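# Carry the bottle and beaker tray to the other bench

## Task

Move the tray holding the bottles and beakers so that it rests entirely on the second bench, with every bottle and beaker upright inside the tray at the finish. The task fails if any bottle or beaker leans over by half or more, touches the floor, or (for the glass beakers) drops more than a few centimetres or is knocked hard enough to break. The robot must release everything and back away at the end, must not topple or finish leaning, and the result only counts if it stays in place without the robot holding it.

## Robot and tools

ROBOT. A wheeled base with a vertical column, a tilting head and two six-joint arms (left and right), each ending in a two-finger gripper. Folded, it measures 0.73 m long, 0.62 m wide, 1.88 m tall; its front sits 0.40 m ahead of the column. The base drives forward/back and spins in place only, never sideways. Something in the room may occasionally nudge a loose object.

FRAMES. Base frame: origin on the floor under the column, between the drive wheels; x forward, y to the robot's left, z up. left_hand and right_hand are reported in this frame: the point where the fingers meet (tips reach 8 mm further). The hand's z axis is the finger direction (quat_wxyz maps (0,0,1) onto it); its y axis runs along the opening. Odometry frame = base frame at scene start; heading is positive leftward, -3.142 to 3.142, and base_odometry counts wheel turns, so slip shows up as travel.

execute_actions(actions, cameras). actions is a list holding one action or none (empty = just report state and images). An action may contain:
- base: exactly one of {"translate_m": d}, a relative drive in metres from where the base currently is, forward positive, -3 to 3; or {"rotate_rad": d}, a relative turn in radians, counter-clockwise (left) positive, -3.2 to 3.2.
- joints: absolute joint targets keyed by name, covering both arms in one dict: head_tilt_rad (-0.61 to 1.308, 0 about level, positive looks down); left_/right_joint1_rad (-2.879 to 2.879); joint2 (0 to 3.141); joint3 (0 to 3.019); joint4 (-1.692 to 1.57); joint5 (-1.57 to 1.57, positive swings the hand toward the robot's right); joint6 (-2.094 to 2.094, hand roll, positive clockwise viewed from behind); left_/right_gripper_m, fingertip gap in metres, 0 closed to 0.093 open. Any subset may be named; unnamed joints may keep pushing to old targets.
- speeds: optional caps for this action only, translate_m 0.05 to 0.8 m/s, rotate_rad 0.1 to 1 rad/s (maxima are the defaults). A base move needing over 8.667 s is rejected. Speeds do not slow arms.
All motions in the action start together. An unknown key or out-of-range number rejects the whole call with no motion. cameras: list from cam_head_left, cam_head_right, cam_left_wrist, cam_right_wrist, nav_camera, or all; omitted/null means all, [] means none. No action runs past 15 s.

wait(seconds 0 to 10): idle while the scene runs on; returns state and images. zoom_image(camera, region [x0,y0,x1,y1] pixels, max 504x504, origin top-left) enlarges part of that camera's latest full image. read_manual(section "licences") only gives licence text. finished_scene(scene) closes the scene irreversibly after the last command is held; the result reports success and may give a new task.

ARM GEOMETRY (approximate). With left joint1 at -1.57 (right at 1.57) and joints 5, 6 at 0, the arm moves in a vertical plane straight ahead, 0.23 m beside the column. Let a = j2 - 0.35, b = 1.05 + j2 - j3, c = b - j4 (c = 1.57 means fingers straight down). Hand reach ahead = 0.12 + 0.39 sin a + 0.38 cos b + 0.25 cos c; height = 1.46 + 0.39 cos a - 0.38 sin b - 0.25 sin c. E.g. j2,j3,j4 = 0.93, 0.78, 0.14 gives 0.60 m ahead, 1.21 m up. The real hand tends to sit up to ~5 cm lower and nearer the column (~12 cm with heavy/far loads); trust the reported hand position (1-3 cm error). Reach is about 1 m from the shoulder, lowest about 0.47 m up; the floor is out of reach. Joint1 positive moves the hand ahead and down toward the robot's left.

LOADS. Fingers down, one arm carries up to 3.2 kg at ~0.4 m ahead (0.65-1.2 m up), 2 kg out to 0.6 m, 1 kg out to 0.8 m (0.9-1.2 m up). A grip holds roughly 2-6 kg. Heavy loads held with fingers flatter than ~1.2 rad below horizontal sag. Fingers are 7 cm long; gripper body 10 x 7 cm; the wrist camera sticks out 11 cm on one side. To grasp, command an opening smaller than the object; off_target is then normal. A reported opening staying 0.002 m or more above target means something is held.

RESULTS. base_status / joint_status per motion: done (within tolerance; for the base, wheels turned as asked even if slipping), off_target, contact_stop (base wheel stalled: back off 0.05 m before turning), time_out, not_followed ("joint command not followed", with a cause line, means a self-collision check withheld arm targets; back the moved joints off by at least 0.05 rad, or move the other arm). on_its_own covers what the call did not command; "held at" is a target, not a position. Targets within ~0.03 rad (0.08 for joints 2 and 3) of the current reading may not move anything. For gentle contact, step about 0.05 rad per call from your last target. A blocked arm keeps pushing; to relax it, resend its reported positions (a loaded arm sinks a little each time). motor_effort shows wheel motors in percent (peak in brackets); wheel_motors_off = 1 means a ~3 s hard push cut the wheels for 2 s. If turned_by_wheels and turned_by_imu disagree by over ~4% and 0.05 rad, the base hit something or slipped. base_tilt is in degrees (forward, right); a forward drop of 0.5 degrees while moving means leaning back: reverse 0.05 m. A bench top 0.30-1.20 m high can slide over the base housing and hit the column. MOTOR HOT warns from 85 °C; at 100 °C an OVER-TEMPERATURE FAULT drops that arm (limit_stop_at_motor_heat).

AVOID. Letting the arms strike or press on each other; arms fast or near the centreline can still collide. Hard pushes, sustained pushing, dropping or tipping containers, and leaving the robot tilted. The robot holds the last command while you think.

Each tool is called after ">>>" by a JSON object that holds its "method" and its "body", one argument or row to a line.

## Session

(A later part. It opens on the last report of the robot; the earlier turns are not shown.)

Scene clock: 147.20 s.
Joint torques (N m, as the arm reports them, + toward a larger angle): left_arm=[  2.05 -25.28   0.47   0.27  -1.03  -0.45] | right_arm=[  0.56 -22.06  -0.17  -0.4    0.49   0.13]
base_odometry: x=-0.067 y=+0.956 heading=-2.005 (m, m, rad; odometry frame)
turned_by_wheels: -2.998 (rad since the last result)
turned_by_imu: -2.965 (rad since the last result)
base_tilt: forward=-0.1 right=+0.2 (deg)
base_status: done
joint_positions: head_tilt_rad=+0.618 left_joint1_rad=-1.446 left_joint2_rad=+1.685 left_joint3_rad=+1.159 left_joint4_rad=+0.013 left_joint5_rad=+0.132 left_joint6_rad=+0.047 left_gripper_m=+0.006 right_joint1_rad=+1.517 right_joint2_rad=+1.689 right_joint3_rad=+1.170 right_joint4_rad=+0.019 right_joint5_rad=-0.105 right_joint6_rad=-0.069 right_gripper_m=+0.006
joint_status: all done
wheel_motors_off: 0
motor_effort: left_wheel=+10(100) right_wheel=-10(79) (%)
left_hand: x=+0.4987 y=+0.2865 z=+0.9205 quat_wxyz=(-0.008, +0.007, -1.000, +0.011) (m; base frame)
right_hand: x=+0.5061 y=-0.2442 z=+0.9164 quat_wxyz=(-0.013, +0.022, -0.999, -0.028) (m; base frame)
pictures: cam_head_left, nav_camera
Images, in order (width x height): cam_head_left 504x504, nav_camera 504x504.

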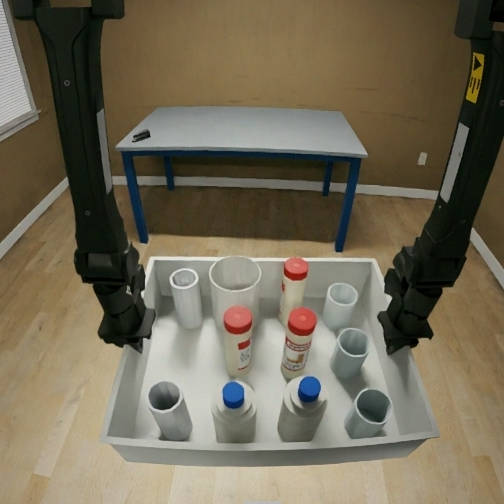

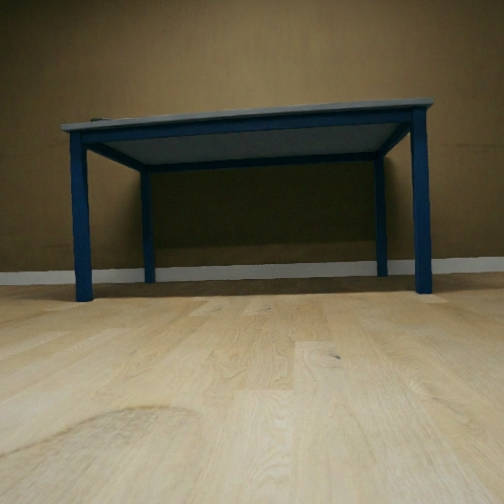

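>>> {"method": "execute_actions", "body": {
  "actions": [
    {"base":{"translate_m":1.6},"speeds":{"translate_m":0.55},"joints":{"head_tilt_rad":1.05,"left_joint2_rad":1.52,"left_joint3_rad":1.09,"left_joint4_rad":-0.03,"right_joint2_rad":1.52,"right_joint3_rad":1.09,"right_joint4_rad":-0.03}}
  ],
  "cameras": ["cam_head_left","cam_right_wrist","nav_camera"]
}}

Scene clock: 160.87 s.
Joint torques (N m, as the arm reports them, + toward a larger angle): left_arm=[  1.3  -25.75   0.3    0.6   -1.18  -0.51] | right_arm=[  0.47 -22.61  -0.3   -0.34   0.54   0.13]
base_odometry: x=-0.740 y=-0.495 heading=-2.007 (m, m, rad; odometry frame)
turned_by_wheels: -0.002 (rad since the last result)
turned_by_imu: -0.006 (rad since the last result)
base_tilt: forward=+0.0 right=+0.2 (deg)
base_status: done
joint_positions: head_tilt_rad=+1.050 left_joint1_rad=-1.436 left_joint2_rad=+1.595 left_joint3_rad=+1.093 left_joint4_rad=-0.027 left_joint5_rad=+0.135 left_joint6_rad=+0.052 left_gripper_m=+0.006 right_joint1_rad=+1.517 right_joint2_rad=+1.603 right_joint3_rad=+1.105 right_joint4_rad=-0.015 right_joint5_rad=-0.106 right_joint6_rad=-0.071 right_gripper_m=+0.006
joint_status: all done
wheel_motors_off: 0
motor_effort: left_wheel=-3(84) right_wheel=+2(92) (%)
left_hand: x=+0.4946 y=+0.2880 z=+0.9541 quat_wxyz=(+0.000, +0.008, -1.000, +0.009) (m; base frame)
right_hand: x=+0.5023 y=-0.2426 z=+0.9484 quat_wxyz=(-0.007, +0.022, -0.999, -0.029) (m; base frame)
pictures: cam_head_left, cam_right_wrist, nav_camera
Images, in order (width x height): cam_head_left 504x504, cam_right_wrist 504x504, nav_camera 504x504.

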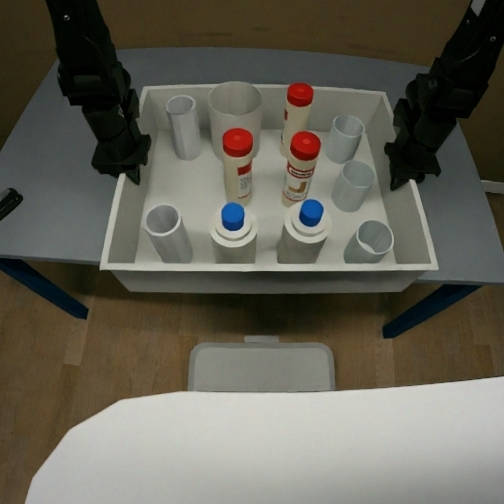

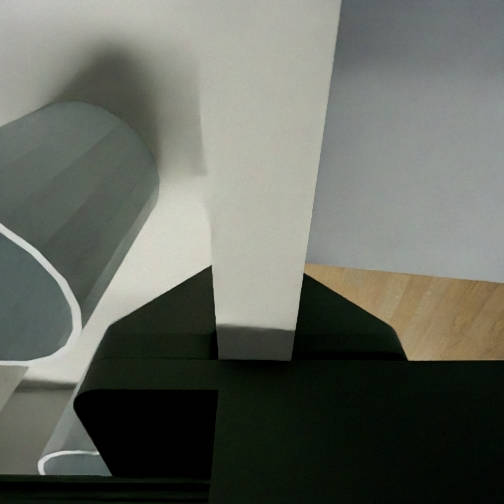

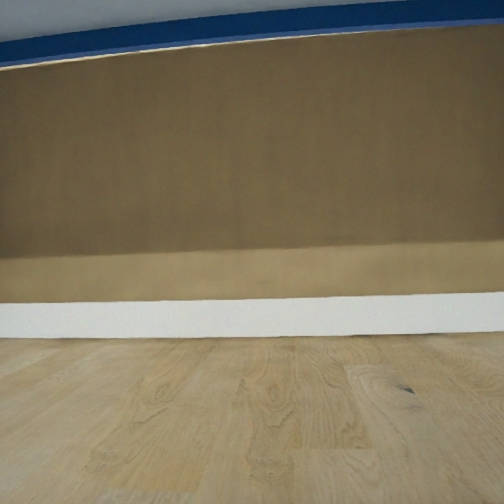

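>>> {"method": "execute_actions", "body": {
  "actions": [
    {"base":{"translate_m":0.21},"speeds":{"translate_m":0.3},"joints":{"left_joint2_rad":1.62,"left_joint3_rad":1.15,"left_joint4_rad":-0.02,"right_joint2_rad":1.62,"right_joint3_rad":1.15,"right_joint4_rad":-0.02}}
  ],
  "cameras": []
}}

>>> {"method": "execute_actions", "body": {
  "actions": [
    {"joints":{"left_joint2_rad":1.70,"left_joint3_rad":1.22,"left_joint4_rad":-0.01,"right_joint2_rad":1.70,"right_joint3_rad":1.22,"right_joint4_rad":-0.01}}
  ],
  "cameras": []
}}

>>> {"method": "execute_actions", "body": {
  "actions": [
    {"joints":{"left_joint2_rad":1.75,"left_joint3_rad":1.265,"left_joint4_rad":0.0,"right_joint2_rad":1.75,"right_joint3_rad":1.265,"right_joint4_rad":0.0}}
  ],
  "cameras": ["cam_head_left","cam_head_right"]
}}

Scene clock: 174.30 s.
Joint torques (N m, as the arm reports them, + toward a larger angle): left_arm=[  1.9  -25.51  -0.28   0.46  -1.14  -0.5 ] | right_arm=[  0.09 -22.4   -1.11  -0.5    0.37   0.11]
base_odometry: x=-0.829 y=-0.685 heading=-2.009 (m, m, rad; odometry frame)
turned_by_wheels: -0.002 (rad since the last result)
turned_by_imu: -0.002 (rad since the last result)
base_tilt: forward=+0.2 right=+0.4 (deg)
base_status: done
joint_positions: head_tilt_rad=+1.050 left_joint1_rad=-1.440 left_joint2_rad=+1.691 left_joint3_rad=+1.157 left_joint4_rad=-0.013 left_joint5_rad=+0.135 left_joint6_rad=+0.052 left_gripper_m=+0.006 right_joint1_rad=+1.522 right_joint2_rad=+1.697 right_joint3_rad=+1.169 right_joint4_rad=-0.003 right_joint5_rad=-0.102 right_joint6_rad=-0.069 right_gripper_m=+0.006
joint_status: all done
wheel_motors_off: 0
motor_effort: left_wheel=-4(50) right_wheel=+1(51) (%)
left_hand: x=+0.4878 y=+0.2894 z=+0.9184 quat_wxyz=(+0.009, +0.008, -1.000, +0.011) (m; base frame)
right_hand: x=+0.4960 y=-0.2412 z=+0.9132 quat_wxyz=(+0.002, +0.022, -0.999, -0.030) (m; base frame)
pictures: none
No camera images: the call's "cameras" was empty. Leave "cameras" out to get every camera's image.

Scene clock: 175.03 s.
Joint torques (N m, as the arm reports them, + toward a larger angle): left_arm=[  2.08 -24.56  -0.12   0.43  -1.15  -0.47] | right_arm=[ -0.26 -21.31  -0.8   -0.32   0.29   0.1 ]
base_odometry: x=-0.829 y=-0.685 heading=-2.009 (m, m, rad; odometry frame)
turned_by_wheels: +0.000 (rad since the last result)
turned_by_imu: +0.000 (rad since the last result)
base_tilt: forward=+0.2 right=+0.2 (deg)
base_status: not commanded
joint_positions: head_tilt_rad=+1.050 left_joint1_rad=-1.444 left_joint2_rad=+1.757 left_joint3_rad=+1.225 left_joint4_rad=-0.002 left_joint5_rad=+0.135 left_joint6_rad=+0.049 left_gripper_m=+0.006 right_joint1_rad=+1.524 right_joint2_rad=+1.759 right_joint3_rad=+1.234 right_joint4_rad=+0.006 right_joint5_rad=-0.100 right_joint6_rad=-0.068 right_gripper_m=+0.006
joint_status: all done
wheel_motors_off: 0
motor_effort: left_wheel=-3(4) right_wheel=+3(3) (%)
left_hand: x=+0.4962 y=+0.2901 z=+0.8935 quat_wxyz=(+0.003, +0.008, -1.000, +0.012) (m; base frame)
right_hand: x=+0.5048 y=-0.2411 z=+0.8898 quat_wxyz=(-0.004, +0.022, -0.999, -0.029) (m; base frame)
pictures: none
No camera images: the call's "cameras" was empty. Leave "cameras" out to get every camera's image.

Scene clock: 175.77 s.
Joint torques (N m, as the arm reports them, + toward a larger angle): left_arm=[  2.19 -24.6   -0.14   0.52  -1.13  -0.48] | right_arm=[ -0.35 -20.86  -0.9   -0.19   0.23   0.1 ]
base_odometry: x=-0.829 y=-0.685 heading=-2.009 (m, m, rad; odometry frame)
turned_by_wheels: +0.000 (rad since the last result)
turned_by_imu: +0.000 (rad since the last result)
base_tilt: forward=+0.1 right=+0.2 (deg)
base_status: not commanded
joint_positions: head_tilt_rad=+1.050 left_joint1_rad=-1.445 left_joint2_rad=+1.808 left_joint3_rad=+1.269 left_joint4_rad=+0.004 left_joint5_rad=+0.134 left_joint6_rad=+0.049 left_gripper_m=+0.006 right_joint1_rad=+1.527 right_joint2_rad=+1.809 right_joint3_rad=+1.278 right_joint4_rad=+0.013 right_joint5_rad=-0.098 right_joint6_rad=-0.066 right_gripper_m=+0.006
joint_status: all done
wheel_motors_off: 0
motor_effort: left_wheel=-1(5) right_wheel=+3(3) (%)
left_hand: x=+0.4964 y=+0.2913 z=+0.8742 quat_wxyz=(+0.003, +0.008, -1.000, +0.013) (m; base frame)
right_hand: x=+0.5050 y=-0.2402 z=+0.8706 quat_wxyz=(-0.004, +0.022, -0.999, -0.030) (m; base frame)
pictures: cam_head_left, cam_head_right
Images, in order (width x height): cam_head_left 504x504, cam_head_right 504x504.

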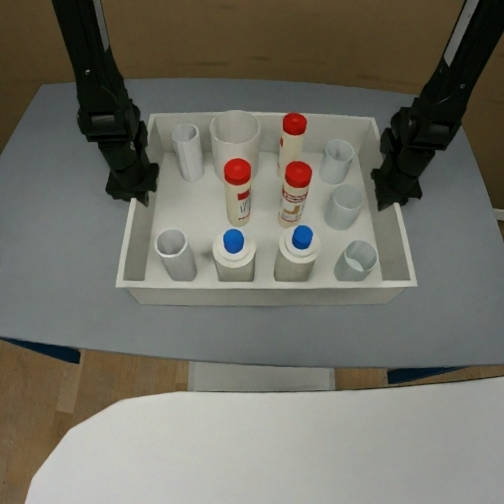

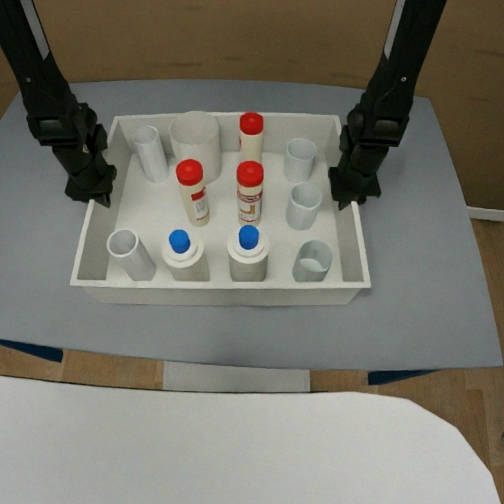

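>>> {"method": "execute_actions", "body": {
  "actions": [
    {"joints":{"left_joint2_rad":1.80,"left_joint3_rad":1.31,"right_joint2_rad":1.80,"right_joint3_rad":1.31}}
  ],
  "cameras": []
}}

>>> {"method": "execute_actions", "body": {
  "actions": [
    {"joints":{"left_joint2_rad":1.85,"left_joint3_rad":1.35,"right_joint2_rad":1.85,"right_joint3_rad":1.35}}
  ],
  "cameras": []
}}

Scene clock: 183.67 s.
Joint torques (N m, as the arm reports them, + toward a larger angle): left_arm=[  2.22 -24.78  -0.15   0.39  -1.07  -0.48] | right_arm=[ -0.57 -21.24  -0.72  -0.23   0.18   0.09]
base_odometry: x=-0.829 y=-0.685 heading=-2.009 (m, m, rad; odometry frame)
turned_by_wheels: +0.000 (rad since the last result)
turned_by_imu: +0.000 (rad since the last result)
base_tilt: forward=+0.1 right=+0.2 (deg)
base_status: not commanded
joint_positions: head_tilt_rad=+1.050 left_joint1_rad=-1.447 left_joint2_rad=+1.858 left_joint3_rad=+1.314 left_joint4_rad=+0.006 left_joint5_rad=+0.133 left_joint6_rad=+0.048 left_gripper_m=+0.006 right_joint1_rad=+1.529 right_joint2_rad=+1.859 right_joint3_rad=+1.323 right_joint4_rad=+0.015 right_joint5_rad=-0.097 right_joint6_rad=-0.065 right_gripper_m=+0.006
joint_status: all done
wheel_motors_off: 0
motor_effort: left_wheel=-3(4) right_wheel=+3(4) (%)
left_hand: x=+0.4956 y=+0.2921 z=+0.8551 quat_wxyz=(+0.004, +0.008, -1.000, +0.013) (m; base frame)
right_hand: x=+0.5044 y=-0.2395 z=+0.8516 quat_wxyz=(-0.003, +0.022, -0.999, -0.030) (m; base frame)
pictures: none
No camera images: the call's "cameras" was empty. Leave "cameras" out to get every camera's image.

Scene clock: 184.43 s.
Joint torques (N m, as the arm reports them, + toward a larger angle): left_arm=[  2.27 -24.06  -0.24   0.43  -1.12  -0.43] | right_arm=[ -0.2  -20.14  -0.68  -0.21   0.     0.08]
base_odometry: x=-0.829 y=-0.685 heading=-2.009 (m, m, rad; odometry frame)
turned_by_wheels: +0.000 (rad since the last result)
turned_by_imu: +0.000 (rad since the last result)
base_tilt: forward=+0.1 right=+0.1 (deg)
base_status: not commanded
joint_positions: head_tilt_rad=+1.050 left_joint1_rad=-1.449 left_joint2_rad=+1.902 left_joint3_rad=+1.356 left_joint4_rad=+0.007 left_joint5_rad=+0.134 left_joint6_rad=+0.044 left_gripper_m=+0.006 right_joint1_rad=+1.531 right_joint2_rad=+1.896 right_joint3_rad=+1.363 right_joint4_rad=+0.014 right_joint5_rad=-0.092 right_joint6_rad=-0.066 right_gripper_m=+0.006
joint_status: all done
wheel_motors_off: 0
motor_effort: left_wheel=-1(3) right_wheel=+2(4) (%)
left_hand: x=+0.4945 y=+0.2926 z=+0.8380 quat_wxyz=(+0.006, +0.010, -1.000, +0.014) (m; base frame)
right_hand: x=+0.5058 y=-0.2394 z=+0.8370 quat_wxyz=(-0.003, +0.023, -0.999, -0.029) (m; base frame)
pictures: none
No camera images: the call's "cameras" was empty. Leave "cameras" out to get every camera's image.

Touching, same height.

>>> {"method": "execute_actions", "body": {
  "actions": [
    {"joints":{"left_joint2_rad":1.9,"left_joint3_rad":1.37,"right_joint2_rad":1.9,"right_joint3_rad":1.37}}
  ],
  "cameras": []
}}

>>> {"method": "execute_actions", "body": {
  "actions": [
    {"joints":{"left_gripper_m":0.04,"right_gripper_m":0.04}}
  ],
  "cameras": []
}}

>>> {"method": "execute_actions", "body": {
  "actions": [
    {"joints":{"left_joint2_rad":1.59,"left_joint3_rad":1.13,"left_joint4_rad":-0.03,"right_joint2_rad":1.59,"right_joint3_rad":1.13,"right_joint4_rad":-0.03}}
  ],
  "cameras": []
}}

>>> {"method": "execute_actions", "body": {
  "actions": [
    {"base":{"translate_m":-0.6},"joints":{"left_joint2_rad":1.31,"left_joint3_rad":0.96,"left_joint4_rad":-0.17,"right_joint2_rad":1.31,"right_joint3_rad":0.96,"right_joint4_rad":-0.17}}
  ],
  "cameras": ["cam_head_left"]
}}

>>> {"method": "finished_scene", "body": {
  "scene": 1
}}

Scene clock: 200.37 s.
Joint torques (N m, as the arm reports them, + toward a larger angle): left_arm=[  2.45 -20.04   0.87   0.52  -1.16  -0.41] | right_arm=[ -0.73 -16.43   0.79  -0.11   0.     0.09]
base_odometry: x=-0.829 y=-0.685 heading=-2.009 (m, m, rad; odometry frame)
turned_by_wheels: +0.000 (rad since the last result)
turned_by_imu: +0.000 (rad since the last result)
base_tilt: forward=+0.1 right=+0.2 (deg)
base_status: not commanded
joint_positions: head_tilt_rad=+1.050 left_joint1_rad=-1.449 left_joint2_rad=+1.907 left_joint3_rad=+1.360 left_joint4_rad=+0.006 left_joint5_rad=+0.135 left_joint6_rad=+0.044 left_gripper_m=+0.006 right_joint1_rad=+1.531 right_joint2_rad=+1.901 right_joint3_rad=+1.367 right_joint4_rad=+0.011 right_joint5_rad=-0.092 right_joint6_rad=-0.066 right_gripper_m=+0.006
joint_status: all done
wheel_motors_off: 0
motor_effort: left_wheel=-3(5) right_wheel=+2(3) (%)
left_hand: x=+0.4939 y=+0.2926 z=+0.8361 quat_wxyz=(+0.006, +0.010, -1.000, +0.015) (m; base frame)
right_hand: x=+0.5049 y=-0.2395 z=+0.8354 quat_wxyz=(-0.002, +0.023, -0.999, -0.029) (m; base frame)
pictures: none
No camera images: the call's "cameras" was empty. Leave "cameras" out to get every camera's image.

Scene clock: 201.03 s.
Joint torques (N m, as the arm reports them, + toward a larger angle): left_arm=[  2.71 -20.03   0.72   0.51  -0.2   -0.09] | right_arm=[ -0.87 -16.42   0.8   -0.11  -0.03   0.09]
base_odometry: x=-0.829 y=-0.685 heading=-2.009 (m, m, rad; odometry frame)
turned_by_wheels: +0.000 (rad since the last result)
turned_by_imu: +0.000 (rad since the last result)
base_tilt: forward=+0.0 right=+0.1 (deg)
base_status: not commanded
joint_positions: head_tilt_rad=+1.050 left_joint1_rad=-1.449 left_joint2_rad=+1.907 left_joint3_rad=+1.362 left_joint4_rad=+0.006 left_joint5_rad=+0.114 left_joint6_rad=+0.015 left_gripper_m=+0.040 right_joint1_rad=+1.531 right_joint2_rad=+1.901 right_joint3_rad=+1.367 right_joint4_rad=+0.011 right_joint5_rad=-0.092 right_joint6_rad=-0.066 right_gripper_m=+0.040
joint_status: all done
wheel_motors_off: 0
motor_effort: left_wheel=+1(4) right_wheel=+3(3) (%)
left_hand: x=+0.4949 y=+0.2960 z=+0.8360 quat_wxyz=(+0.006, +0.024, -1.000, +0.004) (m; base frame)
right_hand: x=+0.5049 y=-0.2393 z=+0.8354 quat_wxyz=(-0.002, +0.023, -0.999, -0.029) (m; base frame)
pictures: none
No camera images: the call's "cameras" was empty. Leave "cameras" out to get every camera's image.

Scene clock: 202.30 s.
Joint torques (N m, as the arm reports them, + toward a larger angle): left_arm=[  2.12 -18.73   0.66   0.54  -0.19  -0.11] | right_arm=[ -0.54 -15.13   1.05   0.22  -0.02   0.1 ]
base_odometry: x=-0.829 y=-0.685 heading=-2.009 (m, m, rad; odometry frame)
turned_by_wheels: +0.000 (rad since the last result)
turned_by_imu: +0.000 (rad since the last result)
base_tilt: forward=+0.2 right=+0.2 (deg)
base_status: not commanded
joint_positions: head_tilt_rad=+1.050 left_joint1_rad=-1.449 left_joint2_rad=+1.579 left_joint3_rad=+1.136 left_joint4_rad=-0.021 left_joint5_rad=+0.114 left_joint6_rad=+0.015 left_gripper_m=+0.040 right_joint1_rad=+1.531 right_joint2_rad=+1.572 right_joint3_rad=+1.136 right_joint4_rad=-0.025 right_joint5_rad=-0.092 right_joint6_rad=-0.066 right_gripper_m=+0.040
joint_status: all done
wheel_motors_off: 0
motor_effort: left_wheel=-3(5) right_wheel=+3(4) (%)
left_hand: x=+0.5312 y=+0.2850 z=+0.9610 quat_wxyz=(-0.032, +0.020, -0.999, +0.003) (m; base frame)
right_hand: x=+0.5348 y=-0.2356 z=+0.9611 quat_wxyz=(-0.033, +0.025, -0.999, -0.027) (m; base frame)
pictures: none
No camera images: the call's "cameras" was empty. Leave "cameras" out to get every camera's image.

Scene clock: 204.93 s.
Joint torques (N m, as the arm reports them, + toward a larger angle): left_arm=[  1.78 -17.24   1.67   0.54  -0.15  -0.1 ] | right_arm=[ -0.67 -14.42   2.37   0.27  -0.03   0.09]
base_odometry: x=-0.575 y=-0.142 heading=-2.011 (m, m, rad; odometry frame)
turned_by_wheels: -0.003 (rad since the last result)
turned_by_imu: -0.001 (rad since the last result)
base_tilt: forward=+0.0 right=+0.4 (deg)
base_status: done
joint_positions: head_tilt_rad=+1.051 left_joint1_rad=-1.448 left_joint2_rad=+1.302 left_joint3_rad=+0.961 left_joint4_rad=-0.165 left_joint5_rad=+0.113 left_joint6_rad=+0.014 left_gripper_m=+0.040 right_joint1_rad=+1.536 right_joint2_rad=+1.296 right_joint3_rad=+0.962 right_joint4_rad=-0.168 right_joint5_rad=-0.092 right_joint6_rad=-0.066 right_gripper_m=+0.040
joint_status: all done
wheel_motors_off: 0
motor_effort: left_wheel=-2(86) right_wheel=+1(98) (%)
left_hand: x=+0.5110 y=+0.2742 z=+1.0596 quat_wxyz=(-0.011, +0.023, -1.000, +0.003) (m; base frame)
right_hand: x=+0.5142 y=-0.2292 z=+1.0595 quat_wxyz=(-0.012, +0.025, -0.999, -0.030) (m; base frame)
pictures: cam_head_left
Images, in order (width x height): cam_head_left 504x504.

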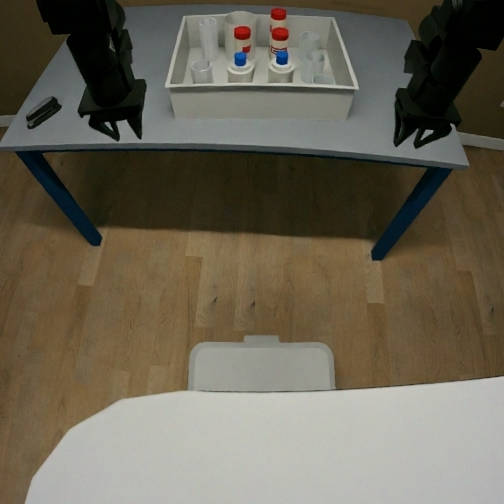

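The scene is finished: the task was done.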